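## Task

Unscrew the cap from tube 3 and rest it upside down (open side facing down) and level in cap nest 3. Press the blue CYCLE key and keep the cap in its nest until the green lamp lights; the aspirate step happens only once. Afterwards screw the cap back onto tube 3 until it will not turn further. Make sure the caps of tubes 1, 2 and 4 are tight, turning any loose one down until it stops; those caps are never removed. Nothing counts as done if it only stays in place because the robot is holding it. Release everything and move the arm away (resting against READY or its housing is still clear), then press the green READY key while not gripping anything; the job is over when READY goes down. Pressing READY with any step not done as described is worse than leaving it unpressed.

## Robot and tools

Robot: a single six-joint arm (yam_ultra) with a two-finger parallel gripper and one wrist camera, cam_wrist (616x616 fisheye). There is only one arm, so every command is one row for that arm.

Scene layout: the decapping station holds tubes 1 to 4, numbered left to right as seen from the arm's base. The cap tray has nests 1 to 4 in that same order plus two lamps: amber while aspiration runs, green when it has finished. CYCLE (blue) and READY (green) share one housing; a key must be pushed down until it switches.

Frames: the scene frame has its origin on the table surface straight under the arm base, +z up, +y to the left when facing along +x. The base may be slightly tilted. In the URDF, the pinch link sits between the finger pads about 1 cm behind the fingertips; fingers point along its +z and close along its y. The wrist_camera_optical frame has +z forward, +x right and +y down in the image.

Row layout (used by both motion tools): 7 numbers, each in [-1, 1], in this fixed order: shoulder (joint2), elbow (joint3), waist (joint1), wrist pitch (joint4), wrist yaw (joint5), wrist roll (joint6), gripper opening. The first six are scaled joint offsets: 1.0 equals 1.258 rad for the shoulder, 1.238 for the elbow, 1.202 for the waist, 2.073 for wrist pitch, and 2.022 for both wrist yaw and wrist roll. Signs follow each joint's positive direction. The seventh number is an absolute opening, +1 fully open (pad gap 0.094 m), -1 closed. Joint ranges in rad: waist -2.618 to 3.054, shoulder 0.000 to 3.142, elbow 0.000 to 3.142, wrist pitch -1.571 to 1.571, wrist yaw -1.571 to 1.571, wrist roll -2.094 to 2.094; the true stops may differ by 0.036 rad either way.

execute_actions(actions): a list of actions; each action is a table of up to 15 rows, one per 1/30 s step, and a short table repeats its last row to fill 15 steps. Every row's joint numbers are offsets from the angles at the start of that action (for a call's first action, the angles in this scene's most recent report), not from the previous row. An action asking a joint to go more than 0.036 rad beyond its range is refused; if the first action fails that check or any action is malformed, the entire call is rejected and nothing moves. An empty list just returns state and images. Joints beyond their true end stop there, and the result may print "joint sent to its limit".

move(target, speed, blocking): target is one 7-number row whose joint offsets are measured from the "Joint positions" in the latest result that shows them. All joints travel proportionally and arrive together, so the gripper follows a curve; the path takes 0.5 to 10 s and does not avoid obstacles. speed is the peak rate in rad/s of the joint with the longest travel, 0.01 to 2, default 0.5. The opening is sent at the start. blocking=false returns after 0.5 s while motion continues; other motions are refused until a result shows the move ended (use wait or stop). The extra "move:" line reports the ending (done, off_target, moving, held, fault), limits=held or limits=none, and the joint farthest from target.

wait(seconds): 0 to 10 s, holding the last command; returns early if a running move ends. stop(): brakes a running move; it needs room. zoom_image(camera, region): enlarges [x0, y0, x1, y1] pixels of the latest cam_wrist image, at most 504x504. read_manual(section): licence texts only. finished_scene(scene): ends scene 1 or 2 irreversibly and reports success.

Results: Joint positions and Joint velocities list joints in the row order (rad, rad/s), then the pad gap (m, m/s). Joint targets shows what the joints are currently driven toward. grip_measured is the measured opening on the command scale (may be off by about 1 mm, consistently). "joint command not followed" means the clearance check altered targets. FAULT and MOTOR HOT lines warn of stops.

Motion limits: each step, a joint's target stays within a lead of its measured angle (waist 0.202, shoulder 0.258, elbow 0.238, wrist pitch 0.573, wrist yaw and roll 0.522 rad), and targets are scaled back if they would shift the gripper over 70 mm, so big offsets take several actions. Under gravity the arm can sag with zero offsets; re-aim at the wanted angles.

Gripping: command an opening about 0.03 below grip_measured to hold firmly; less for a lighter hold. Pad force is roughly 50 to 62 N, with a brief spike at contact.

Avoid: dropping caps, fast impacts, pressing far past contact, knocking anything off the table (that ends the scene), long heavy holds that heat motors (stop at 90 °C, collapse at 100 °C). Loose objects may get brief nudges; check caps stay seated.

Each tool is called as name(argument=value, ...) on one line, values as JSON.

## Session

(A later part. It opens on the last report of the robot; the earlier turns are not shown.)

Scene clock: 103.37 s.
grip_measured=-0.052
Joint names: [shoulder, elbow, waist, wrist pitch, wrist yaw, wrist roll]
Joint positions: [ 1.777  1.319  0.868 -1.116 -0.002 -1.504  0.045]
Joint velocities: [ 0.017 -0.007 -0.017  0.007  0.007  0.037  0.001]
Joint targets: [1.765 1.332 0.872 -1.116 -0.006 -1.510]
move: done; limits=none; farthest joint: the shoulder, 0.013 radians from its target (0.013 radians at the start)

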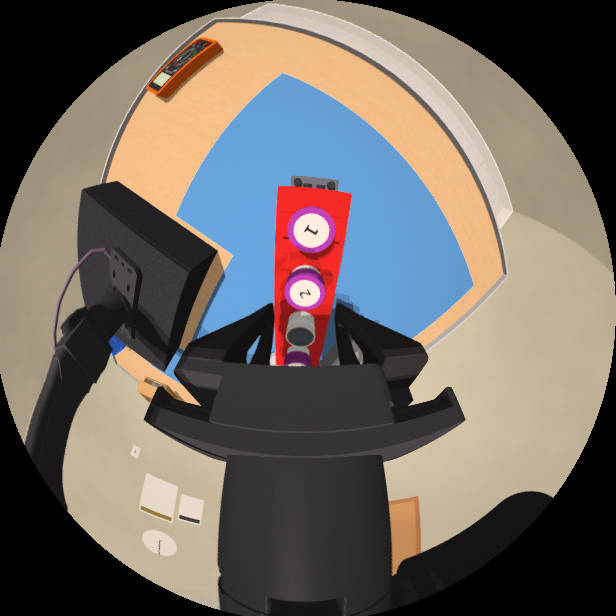

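move(target=[0.03,-0.086,0.014,0.066,0,0,-0.05], speed=0.12)

execute_actions(actions=[[[0,0,0,0,0,0,-0.36]],[[0,-0.01,0,0,0,0.07,-0.36]],[[0,-0.01,0,0,0,0.06,-0.36]],[[0,-0.01,0,0,0,0.06,-0.36]],[[0,-0.01,0,0,0,0.06,-0.36]]])

Scene clock: 108.50 s.
grip_measured=-0.052
Joint names: [shoulder, elbow, waist, wrist pitch, wrist yaw, wrist roll]
Joint positions: [ 1.812  1.229  0.868 -0.99  -0.002 -1.505  0.045]
Joint velocities: [ 0.002  0.002 -0.017 -0.022  0.037 -0.022  0.   ]
Joint targets: [1.815 1.213 0.885 -0.979 -0.002 -1.504]
move: done; limits=none; farthest joint: the waist, 0.016 radians from its target (0.016 radians at the start)

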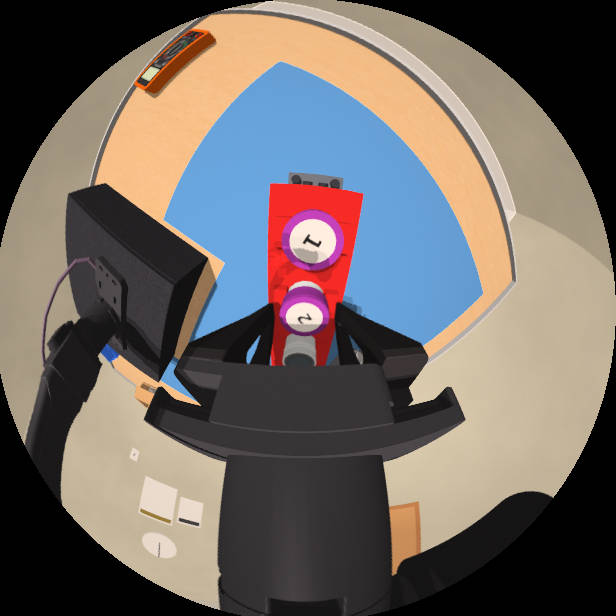

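Scene clock: 111.00 s.
grip_measured=-0.326
Joint names: [shoulder, elbow, waist, wrist pitch, wrist yaw, wrist roll]
Joint positions: [ 1.812  1.229  0.868 -0.991 -0.001 -1.245  0.032]
Joint velocities: [ 0.002 -0.022 -0.012  0.007 -0.095  0.007  0.   ]
Joint targets: [1.812 1.216 0.868 -0.991 -0.001 -1.134]

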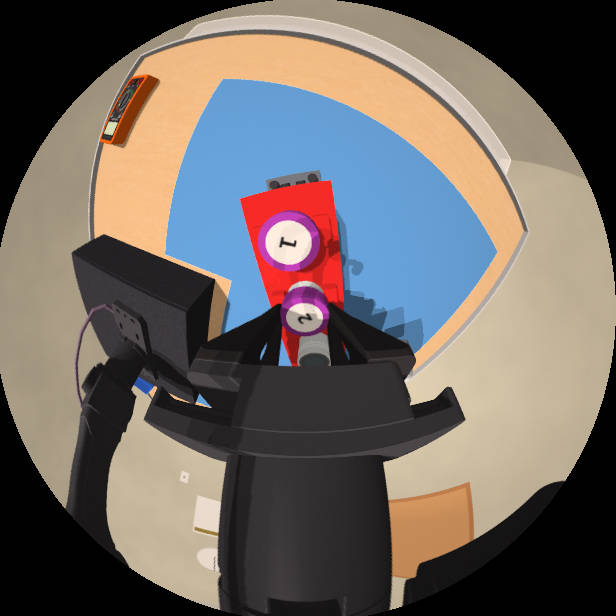

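move(target=[0,0,0,0,0,0,-0.05])

move(target=[-0.045,0.1,0,-0.066,0,0,-0.05], speed=0.25)

move(target=[0.038,0.073,0.137,-0.012,0,-0.15,-0.05], speed=0.4)

Scene clock: 113.97 s.
grip_measured=-0.052
Joint names: [shoulder, elbow, waist, wrist pitch, wrist yaw, wrist roll]
Joint positions: [ 1.812  1.229  0.868 -0.992 -0.002 -1.248  0.045]
Joint velocities: [ 0.002 -0.007  0.002 -0.037 -0.007  0.022  0.   ]
Joint targets: [1.812 1.229 0.868 -0.991 -0.002 -1.245]
move: done; limits=none; farthest joint: the wrist roll, 0.003 radians from its target (0.000 radians at the start)

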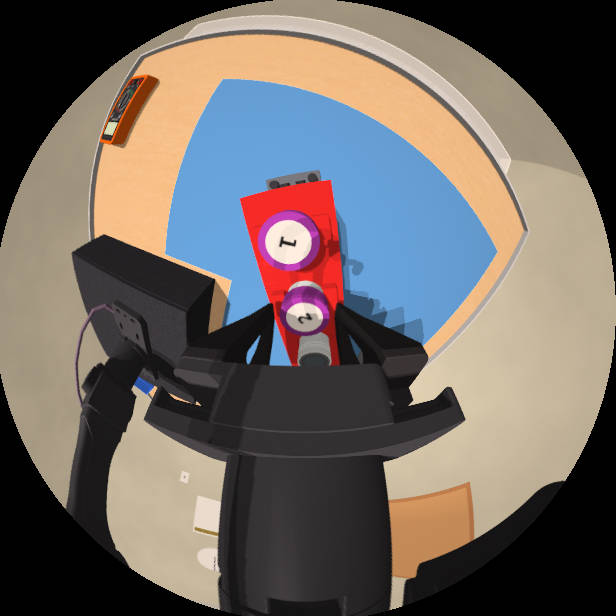

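Scene clock: 115.17 s.
grip_measured=-0.052
Joint names: [shoulder, elbow, waist, wrist pitch, wrist yaw, wrist roll]
Joint positions: [ 1.776  1.32   0.868 -1.111 -0.002 -1.248  0.045]
Joint velocities: [-0.007 -0.017 -0.017  0.007 -0.022 -0.037 -0.   ]
Joint targets: [1.756 1.353 0.868 -1.129 -0.002 -1.248]
move: off_target; limits=none; farthest joint: the elbow, 0.033 radians from its target (0.124 radians at the start)

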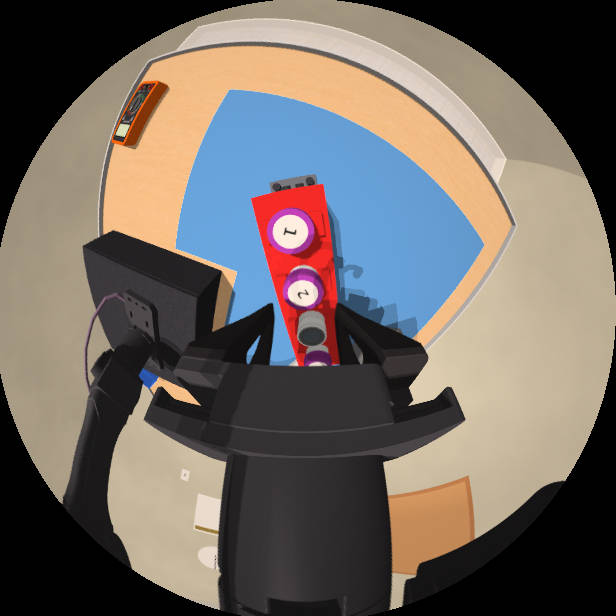

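Scene clock: 116.67 s.
grip_measured=-0.052
Joint names: [shoulder, elbow, waist, wrist pitch, wrist yaw, wrist roll]
Joint positions: [ 1.82   1.373  1.024 -1.117 -0.001 -1.546  0.045]
Joint velocities: [-0.012 -0.002  0.002  0.022 -0.066 -0.066 -0.001]
Joint targets: [1.824 1.410 1.033 -1.136 -0.002 -1.552]
move: off_target; limits=none; farthest joint: the elbow, 0.037 radians from its target (0.091 radians at the start)

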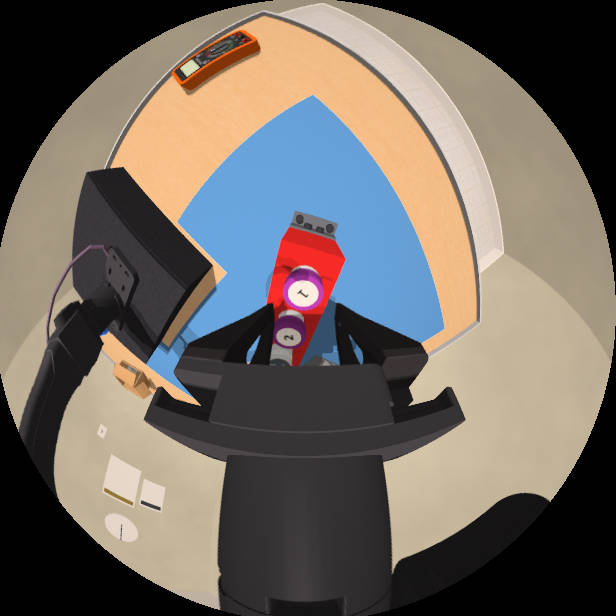

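move(target=[0.031,-0.084,0,0.062,0,0,-0.05], speed=0.12)

execute_actions(actions=[[[0,0,0,0,0,0,-0.36]],[[0,-0.01,0,0,0,0.07,-0.36]],[[0,-0.01,0,0,0,0.06,-0.36]],[[0,-0.01,0,0,0,0.06,-0.36]],[[0,-0.01,0,0,0,0.06,-0.36]]])

Scene clock: 120.77 s.
grip_measured=-0.052
Joint names: [shoulder, elbow, waist, wrist pitch, wrist yaw, wrist roll]
Joint positions: [ 1.857  1.285  1.024 -1.    -0.001 -1.546  0.045]
Joint velocities: [ 0.007 -0.012 -0.007 -0.022 -0.051  0.007 -0.   ]
Joint targets: [1.859 1.269 1.024 -0.989 -0.001 -1.546]
move: done; limits=none; farthest joint: the elbow, 0.016 radians from its target (0.104 radians at the start)

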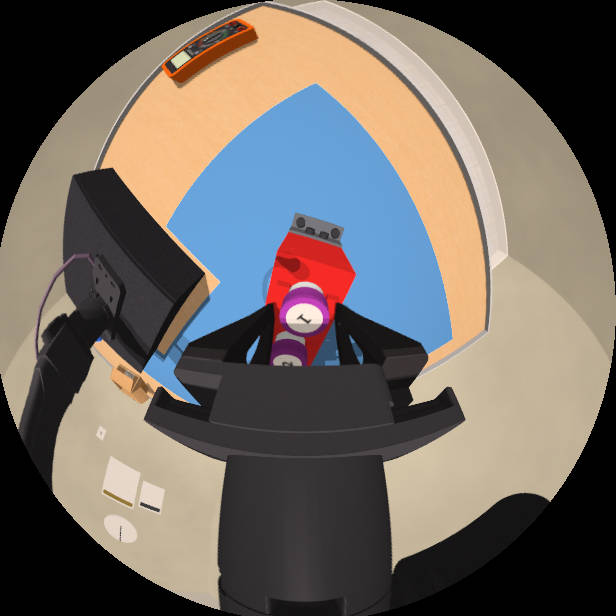

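Scene clock: 123.27 s.
grip_measured=-0.321
Joint names: [shoulder, elbow, waist, wrist pitch, wrist yaw, wrist roll]
Joint positions: [ 1.857  1.285  1.024 -1.     0.001 -1.283  0.032]
Joint velocities: [-0.017  0.017 -0.002 -0.022  0.037 -0.037 -0.   ]
Joint targets: [1.857 1.272 1.024 -1.000 0.000 -1.172]

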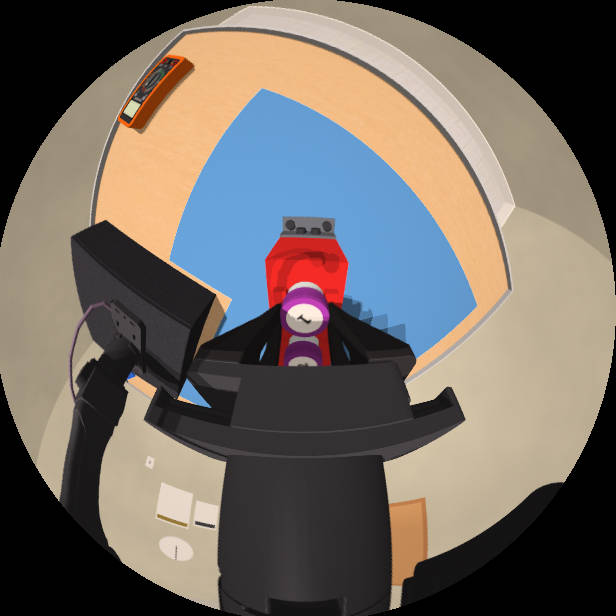

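move(target=[0,0,0,0,0,0,-0.08])

move(target=[-0.045,0.1,0,-0.066,0,0,-0.08], speed=0.25)

move(target=[-0.01,0.01,-0.8,0,0,0.54,-0.08], speed=0.8)

move(target=[0.13,-0.168,-0.247,0.178,0,0,-0.08], speed=0.4)

Scene clock: 131.10 s.
grip_measured=-0.082
Joint names: [shoulder, elbow, waist, wrist pitch, wrist yaw, wrist roll]
Joint positions: [ 1.857  1.285  1.024 -1.     0.001 -1.286  0.043]
Joint velocities: [-0.007  0.012 -0.007 -0.037  0.007  0.051  0.001]
Joint targets: [1.857 1.285 1.024 -1.000 0.001 -1.283]
move: done; limits=none; farthest joint: the wrist roll, 0.003 radians from its target (0.000 radians at the start)

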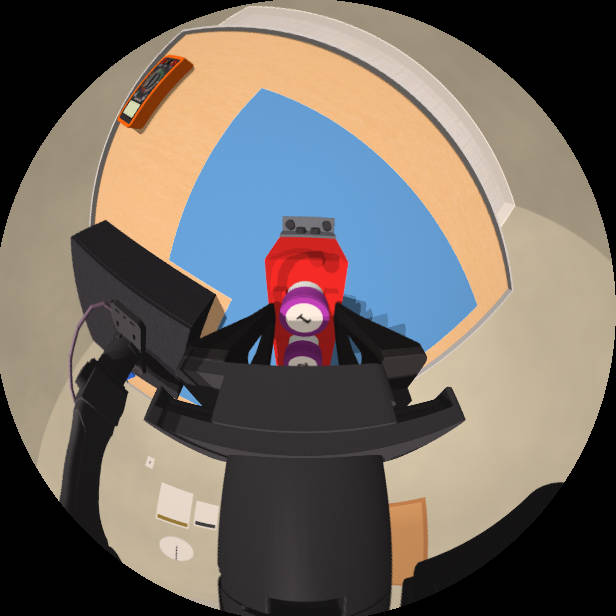

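Scene clock: 132.30 s.
grip_measured=-0.082
Joint names: [shoulder, elbow, waist, wrist pitch, wrist yaw, wrist roll]
Joint positions: [ 1.821  1.376  1.024 -1.119  0.001 -1.286  0.043]
Joint velocities: [-0.007 -0.002  0.002  0.007 -0.022 -0.037 -0.001]
Joint targets: [1.800 1.409 1.024 -1.136 0.001 -1.286]
move: off_target; limits=none; farthest joint: the elbow, 0.033 radians from its target (0.124 radians at the start)

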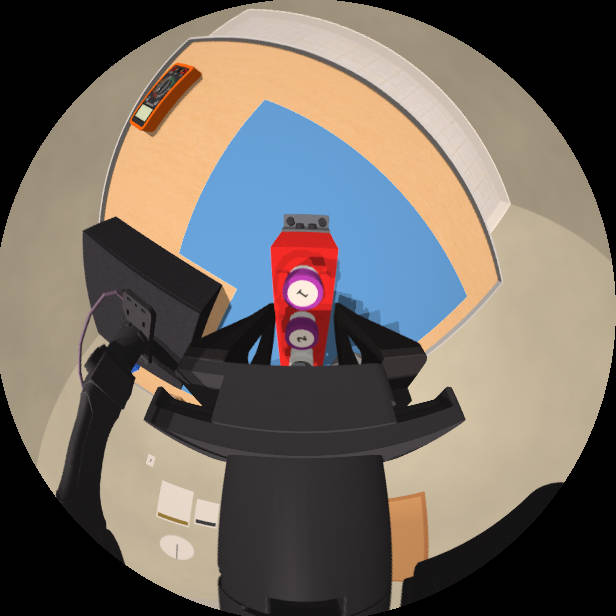

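Scene clock: 134.53 s.
grip_measured=-0.082
Joint names: [shoulder, elbow, waist, wrist pitch, wrist yaw, wrist roll]
Joint positions: [ 1.821  1.376  0.064 -1.119  0.004 -0.2    0.043]
Joint velocities: [-0.017 -0.012 -0.007  0.051 -0.051 -0.037 -0.001]
Joint targets: [1.809 1.388 0.063 -1.119 0.001 -0.194]
move: done; limits=none; farthest joint: the shoulder, 0.013 radians from its target (0.013 radians at the start)

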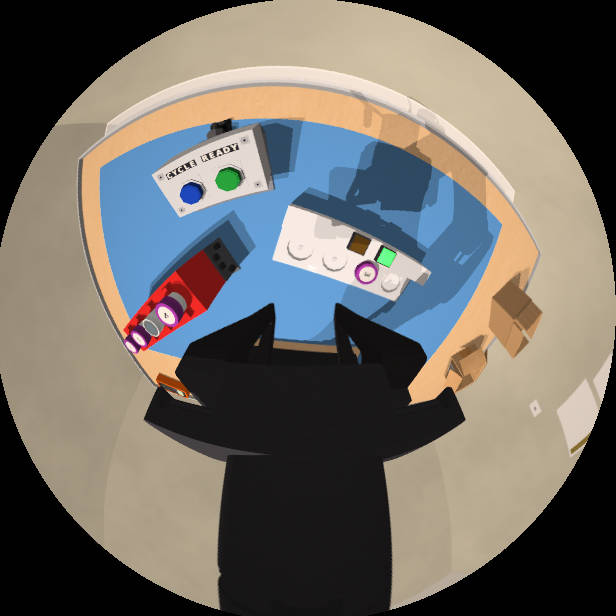

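Scene clock: 136.20 s.
grip_measured=-0.082
Joint names: [shoulder, elbow, waist, wrist pitch, wrist yaw, wrist roll]
Joint positions: [ 1.988  1.18  -0.227 -0.768  0.004 -0.2    0.043]
Joint velocities: [-0.002 -0.002  0.007  0.022 -0.051  0.037 -0.001]
Joint targets: [1.985 1.168 -0.233 -0.750 0.004 -0.200]
move: done; limits=none; farthest joint: the wrist pitch, 0.018 radians from its target (0.369 radians at the start)

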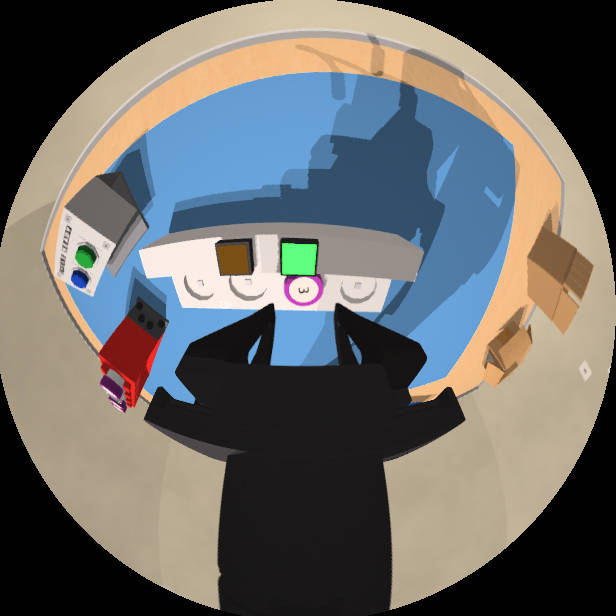

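move(target=[0.069,-0.06,0,0.08,0,0,-0.08], speed=0.11)

Scene clock: 140.80 s.
grip_measured=-0.082
Joint names: [shoulder, elbow, waist, wrist pitch, wrist yaw, wrist roll]
Joint positions: [ 2.07   1.125 -0.227 -0.628  0.004 -0.2    0.043]
Joint velocities: [-0.002 -0.017  0.002 -0.007 -0.007  0.022 -0.   ]
Joint targets: [2.075 1.106 -0.227 -0.602 0.004 -0.200]
move: off_target; limits=none; farthest joint: the wrist pitch, 0.026 radians from its target (0.165 radians at the start)

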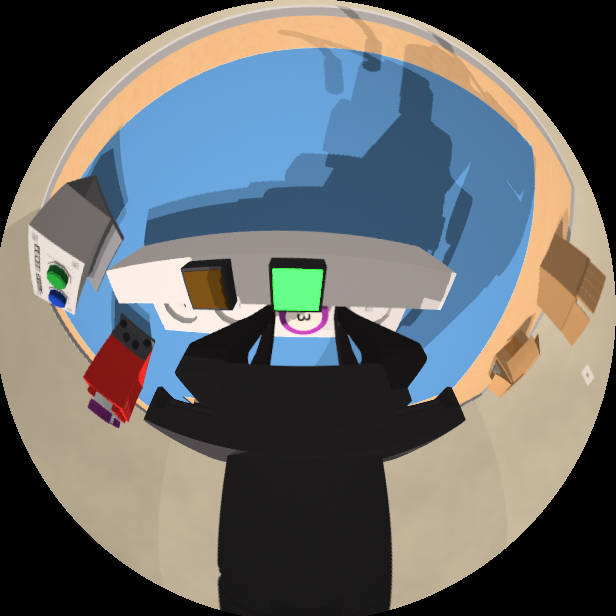

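move(target=[-0.015,0.01,0,0,0,0,-0.36])

move(target=[-0.087,0.072,0,-0.073,0,0,-0.36], speed=0.15)

move(target=[-0.203,0.14,0.2,-0.185,-0.006,0,-0.36], speed=0.4)

move(target=[-0.01,0.01,0.583,0,0,-0.75,-0.36], speed=1.2)

Scene clock: 144.77 s.
grip_measured=-0.327
Joint names: [shoulder, elbow, waist, wrist pitch, wrist yaw, wrist roll]
Joint positions: [ 2.07   1.125 -0.227 -0.628  0.004 -0.2    0.032]
Joint velocities: [ 0.012  0.012 -0.007 -0.11   0.11  -0.022 -0.001]
Joint targets: [2.051 1.138 -0.227 -0.628 0.004 -0.200]
move: done; limits=none; farthest joint: the shoulder, 0.019 radians from its target (0.019 radians at the start)

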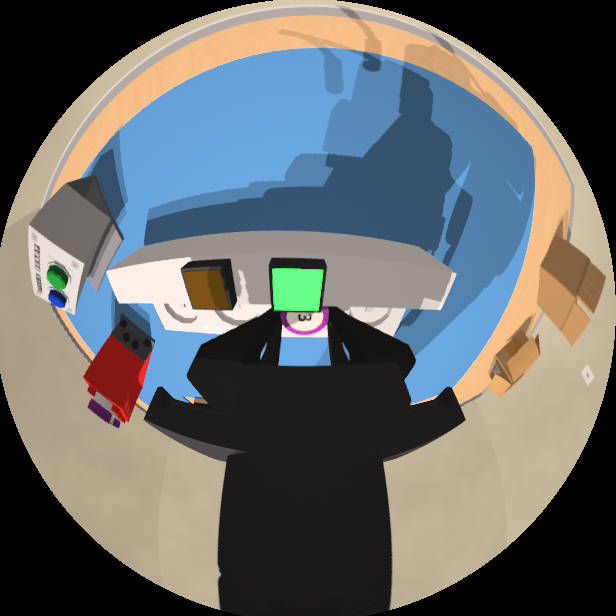

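Scene clock: 146.40 s.
grip_measured=-0.327
Joint names: [shoulder, elbow, waist, wrist pitch, wrist yaw, wrist roll]
Joint positions: [ 1.986  1.18  -0.227 -0.766  0.004 -0.2    0.032]
Joint velocities: [ 0.002  0.007 -0.007 -0.066  0.007 -0.007 -0.001]
Joint targets: [1.961 1.214 -0.227 -0.779 0.004 -0.200]
move: off_target; limits=none; farthest joint: the elbow, 0.034 radians from its target (0.089 radians at the start)

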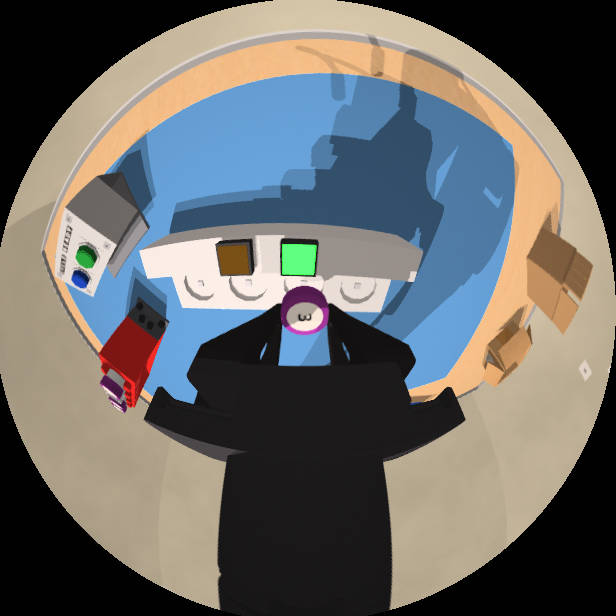

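Scene clock: 148.10 s.
grip_measured=-0.327
Joint names: [shoulder, elbow, waist, wrist pitch, wrist yaw, wrist roll]
Joint positions: [ 1.75   1.32   0.006 -1.137 -0.001 -0.2    0.032]
Joint velocities: [-0.017  0.007  0.012 -0.051  0.037 -0.022 -0.   ]
Joint targets: [1.731 1.353 0.013 -1.150 -0.008 -0.200]
move: off_target; limits=none; farthest joint: the elbow, 0.033 radians from its target (0.174 radians at the start)

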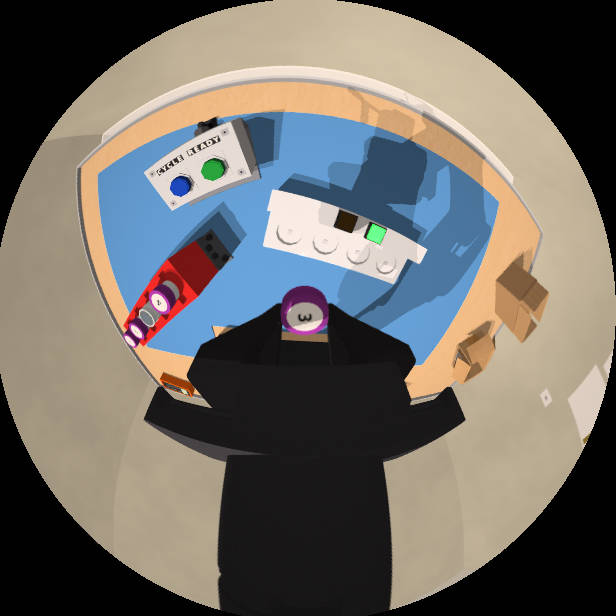

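Scene clock: 150.37 s.
grip_measured=-0.328
Joint names: [shoulder, elbow, waist, wrist pitch, wrist yaw, wrist roll]
Joint positions: [ 1.75   1.32   0.699 -1.137  0.002 -1.71   0.032]
Joint velocities: [-0.007 -0.002 -0.007  0.007 -0.007  0.037  0.   ]
Joint targets: [1.737 1.333 0.706 -1.137 -0.001 -1.716]
move: done; limits=none; farthest joint: the shoulder, 0.012 radians from its target (0.012 radians at the start)

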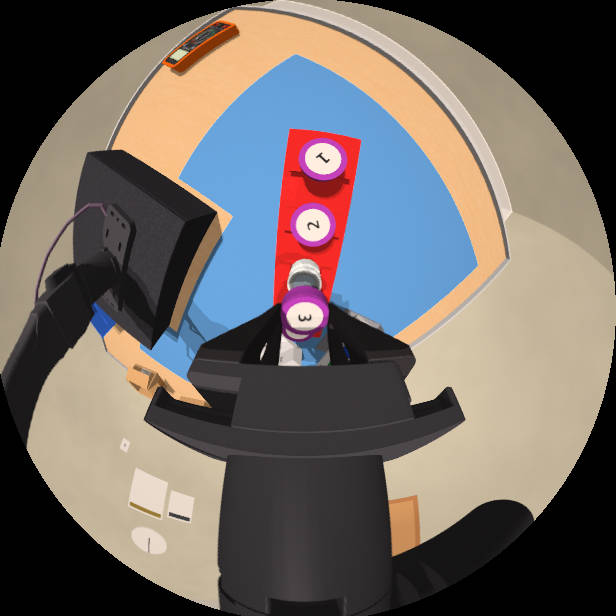

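move(target=[0,0,0.018,0,0,0,-0.36], speed=0.05)

move(target=[0.034,-0.092,0,0.07,0,0,-0.36], speed=0.07)

Scene clock: 154.43 s.
grip_measured=-0.328
Joint names: [shoulder, elbow, waist, wrist pitch, wrist yaw, wrist roll]
Joint positions: [ 1.75   1.32   0.709 -1.137  0.002 -1.711  0.032]
Joint velocities: [-0.012 -0.012 -0.007  0.022  0.037  0.066 -0.   ]
Joint targets: [1.750 1.320 0.721 -1.137 0.002 -1.710]
move: done; limits=none; farthest joint: the waist, 0.011 radians from its target (0.021 radians at the start)

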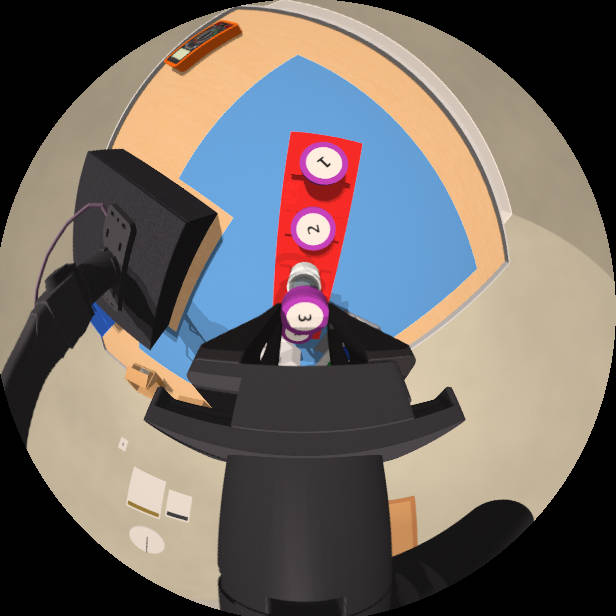

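Scene clock: 156.80 s.
grip_measured=-0.328
Joint names: [shoulder, elbow, waist, wrist pitch, wrist yaw, wrist roll]
Joint positions: [ 1.782  1.223  0.709 -1.008  0.004 -1.711  0.032]
Joint velocities: [-0.002  0.017  0.002  0.066 -0.007  0.066  0.   ]
Joint targets: [1.793 1.206 0.709 -0.992 0.002 -1.711]
move: done; limits=none; farthest joint: the elbow, 0.016 radians from its target (0.114 radians at the start)

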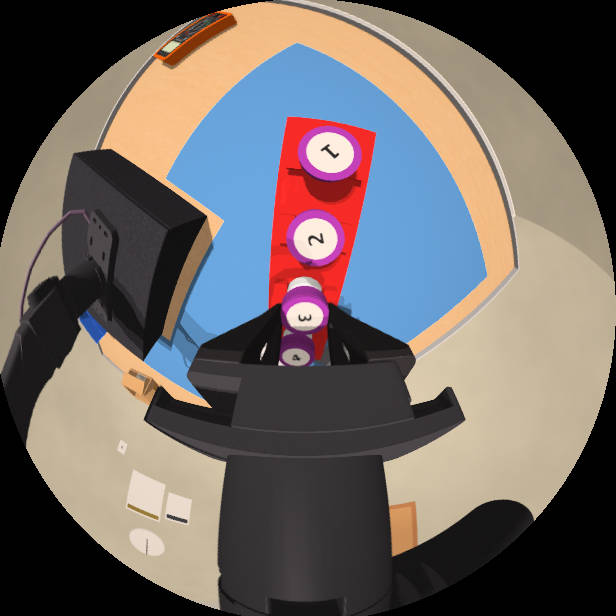

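execute_actions(actions=[[[0.016,-0.018,0,0,0,0.4,-0.36]],[[0.016,-0.018,0,0,0,0.3,-0.36]],[[0.016,-0.018,0,0,0,0.25,-0.36]],[[0.016,-0.018,0,0,0,0.25,-0.36]]])

execute_actions(actions=[[[0.016,-0.018,0,0,0,0.25,-0.36]],[[0.016,-0.018,0,0,0,0.25,-0.36]],[[0.016,-0.018,0,0,0,0.23,-0.36]]])

execute_actions(actions=[[[-0.005,0,0,0,0,0,-0.17]],[[-0.005,0,0,0,0,-0.52,-0.17]],[[-0.005,0,0,0,0,-0.52,-0.17]],[[-0.005,0,0,0,0,-0.52,-0.17]],[[-0.005,0,0,0,0,-0.5,-0.17]],[[0,0,0,0,0,0,-0.36]],[[0.014,-0.018,0,0,0,0.3,-0.36]],[[0.014,-0.018,0,0,0,0.4,-0.36]],[[0.014,-0.018,0,0,0,0.4,-0.36]]])

zoom_image(camera="cam_wrist", region=[240,240,370,350])

Scene clock: 167.00 s.
grip_measured=-0.327
Joint names: [shoulder, elbow, waist, wrist pitch, wrist yaw, wrist roll]
Joint positions: [ 1.795  1.223  0.709 -1.01   0.004  0.588  0.032]
Joint velocities: [ 0.002  0.002 -0.002 -0.037  0.051  0.154 -0.   ]
Joint targets: [1.814 1.200 0.709 -1.009 0.006 0.613]

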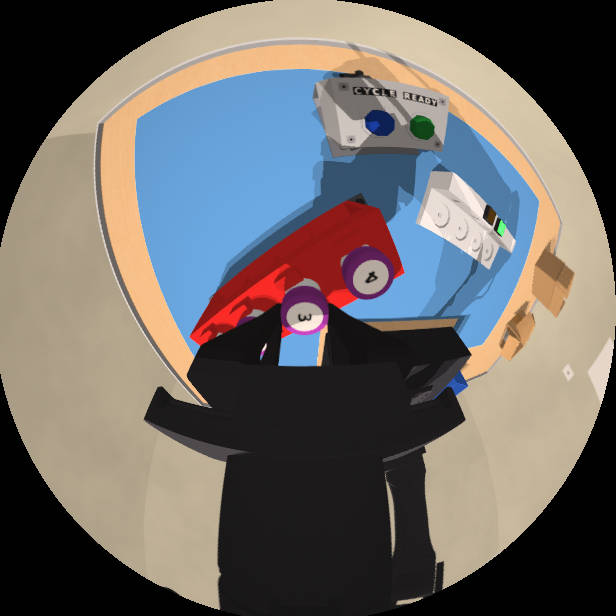

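Scene clock: 168.50 s.
grip_measured=-0.327
Joint names: [shoulder, elbow, waist, wrist pitch, wrist yaw, wrist roll]
Joint positions: [ 1.796  1.223  0.709 -1.009 -0.002  1.989  0.032]
Joint velocities: [ 0.017 -0.012  0.007  0.007  0.022  0.095 -0.001]
Joint targets: [1.816 1.200 0.709 -1.010 -0.001 2.014]

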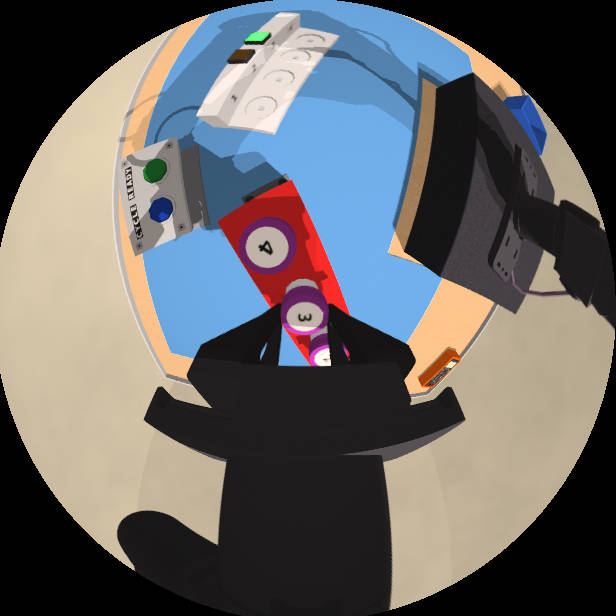

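Scene clock: 173.00 s.
grip_measured=-0.325
Joint names: [shoulder, elbow, waist, wrist pitch, wrist yaw, wrist roll]
Joint positions: [ 1.8    1.223  0.709 -1.005  0.     0.176  0.032]
Joint velocities: [-0.007  0.002  0.007 -0.007 -0.007  0.168 -0.002]
Joint targets: [1.816 1.200 0.709 -1.006 -0.001 0.237]

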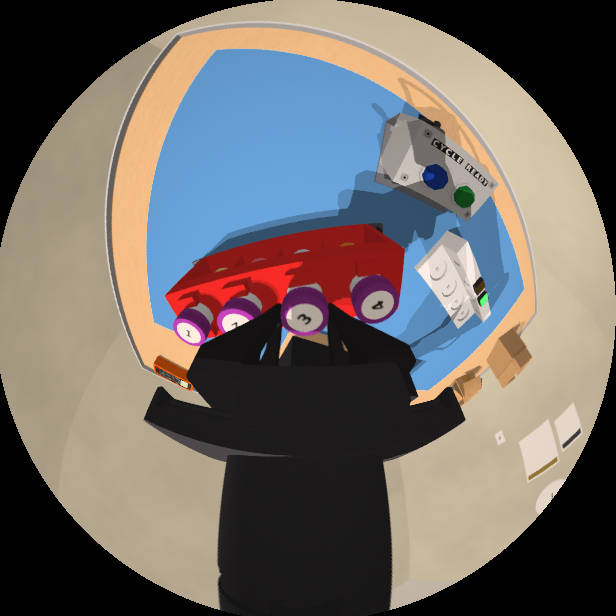

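Region (240, 240, 370, 350) of cam_wrist's 616x616 image, scaled by 3.877, with more detail than that image has; it fills the top 426 rows of this view, and the rest is white.

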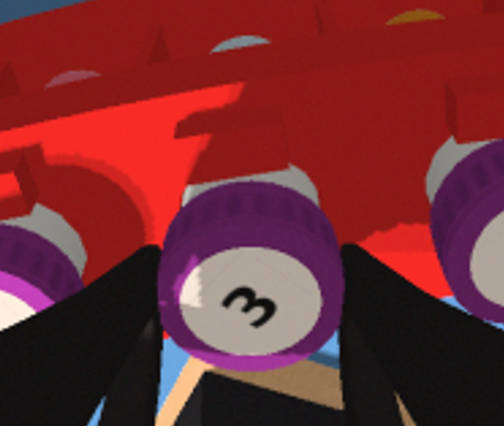

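execute_actions(actions=[[[0.004,-0.022,0,0.005,0,0.48,-0.36]],[[0.004,-0.022,0,0.005,0,0.45,-0.36]],[[-0.005,0,0,0,0,0,-0.17]],[[-0.005,0,0,0,0,-0.65,-0.17]],[[-0.005,0,0,0,0,-0.65,-0.17]],[[0,0,0,0,0,0,-0.36]],[[0.004,-0.022,0,0.005,0,0.4,-0.36]],[[0.004,-0.022,0,0.005,0,0.3,-0.36]],[[0.004,-0.02,0,0.005,0,0.08,-0.36]],[[0.004,-0.02,0,0.005,0,0.06,-0.36]],[[0.004,-0.02,0,0.005,0,0.06,-0.36]],[[0.004,-0.02,0,0.005,0,0.06,-0.36]],[[0.004,-0.02,0,0.005,0,0.06,-0.36]]])

Scene clock: 185.13 s.
grip_measured=-0.327
Joint names: [shoulder, elbow, waist, wrist pitch, wrist yaw, wrist roll]
Joint positions: [ 1.8    1.213  0.709 -0.994  0.     1.29   0.032]
Joint velocities: [ 0.002 -0.002 -0.007  0.037 -0.037 -0.007  0.   ]
Joint targets: [1.805 1.188 0.709 -0.984 0.000 1.325]

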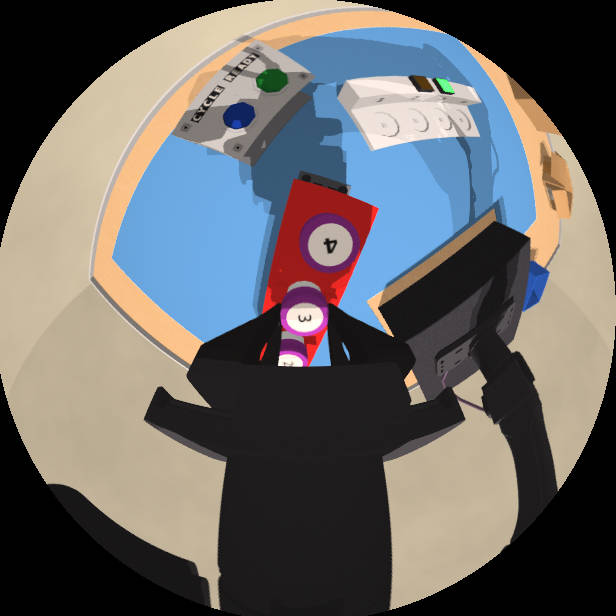

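execute_actions(actions=[[[0.004,-0.02,0,0.005,0,0.06,-0.36]],[[0.004,-0.02,0,0.005,0,0.06,-0.36]],[[0.004,-0.02,0,0.005,0,0.06,-0.36]]])

Scene clock: 188.40 s.
grip_measured=-0.327
Joint names: [shoulder, elbow, waist, wrist pitch, wrist yaw, wrist roll]
Joint positions: [ 1.8    1.213  0.709 -0.993  0.001  1.491  0.032]
Joint velocities: [ 0.002  0.007  0.002 -0.051 -0.007 -0.037 -0.   ]
Joint targets: [1.805 1.188 0.709 -0.983 0.001 1.582]

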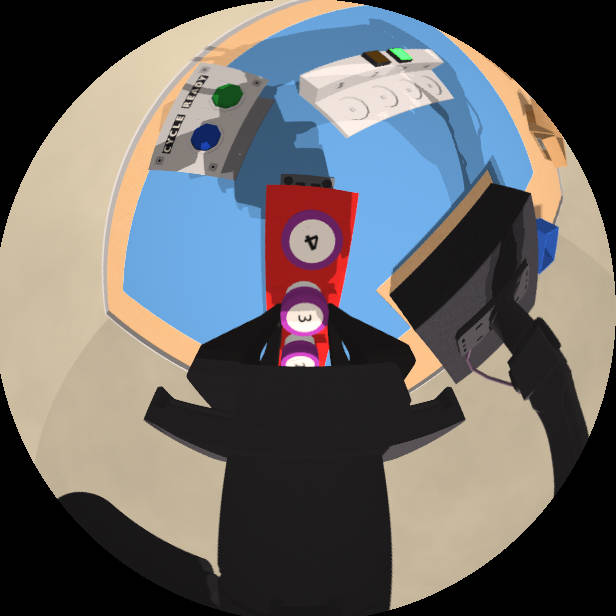

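move(target=[0,0,0,0,0,0,-0.1])

move(target=[-0.045,0.15,0,-0.095,0,0,-0.1], speed=0.3)

move(target=[0.372,0.405,-0.362,0.02,0,0.03,-1], speed=0.4)

Scene clock: 192.63 s.
grip_measured=-0.102
Joint names: [shoulder, elbow, waist, wrist pitch, wrist yaw, wrist roll]
Joint positions: [ 1.8    1.213  0.709 -0.993  0.001  1.489  0.042]
Joint velocities: [-0.002 -0.007  0.002  0.007 -0.066 -0.066 -0.   ]
Joint targets: [1.800 1.213 0.709 -0.993 0.001 1.491]
move: done; limits=none; farthest joint: the wrist roll, 0.002 radians from its target (0.000 radians at the start)

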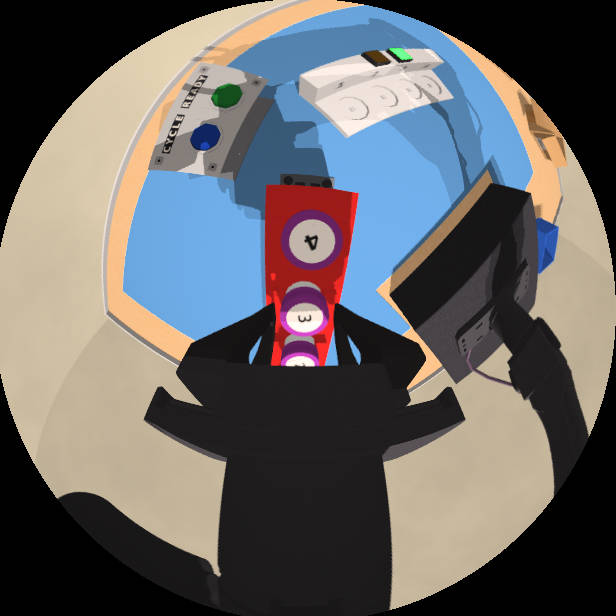

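Scene clock: 193.97 s.
grip_measured=-0.102
Joint names: [shoulder, elbow, waist, wrist pitch, wrist yaw, wrist roll]
Joint positions: [ 1.764  1.366  0.709 -1.171  0.001  1.489  0.042]
Joint velocities: [-0.017  0.007 -0.002 -0.066 -0.007  0.081 -0.001]
Joint targets: [1.743 1.399 0.709 -1.190 0.001 1.489]
move: off_target; limits=none; farthest joint: the elbow, 0.033 radians from its target (0.186 radians at the start)

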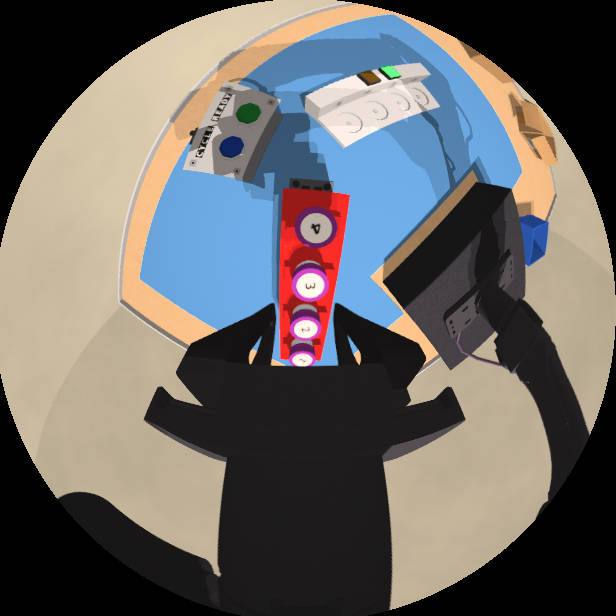

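Scene clock: 195.67 s.
grip_measured=-0.997
Joint names: [shoulder, elbow, waist, wrist pitch, wrist yaw, wrist roll]
Joint positions: [ 2.237  1.827  0.274 -1.135 -0.002  1.544  0.   ]
Joint velocities: [-0.022  0.007 -0.002 -0.007  0.022  0.051 -0.   ]
Joint targets: [2.232 1.867 0.274 -1.130 0.001 1.550]
move: off_target; limits=none; farthest joint: the elbow, 0.040 radians from its target (0.502 radians at the start)

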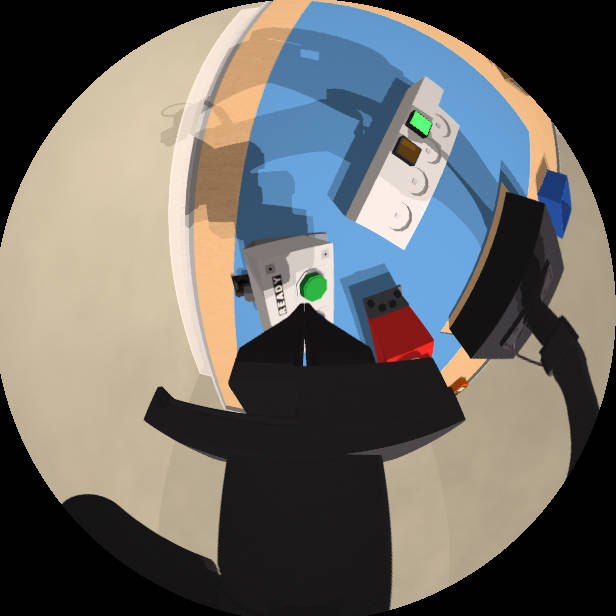

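move(target=[0.105,0,0,0.025,0,0,-1], speed=0.06)

Scene clock: 200.13 s.
grip_measured=-0.997
Joint names: [shoulder, elbow, waist, wrist pitch, wrist yaw, wrist roll]
Joint positions: [ 2.318  1.827  0.274 -1.126 -0.002  1.544  0.   ]
Joint velocities: [ 0.012 -0.022 -0.007 -0.095 -0.037  0.037 -0.   ]
move: unfinished (the scene ended)
The task's run has ended: the event that ends the task has happened.

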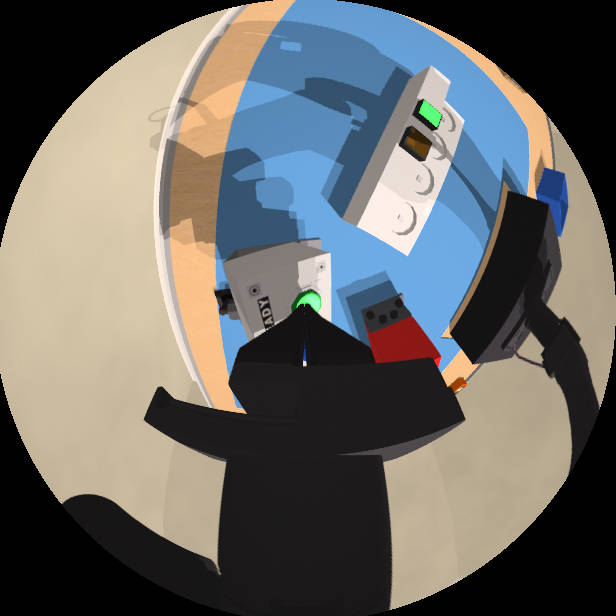

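finished_scene(scene=2)

The scene is finished: the task was done.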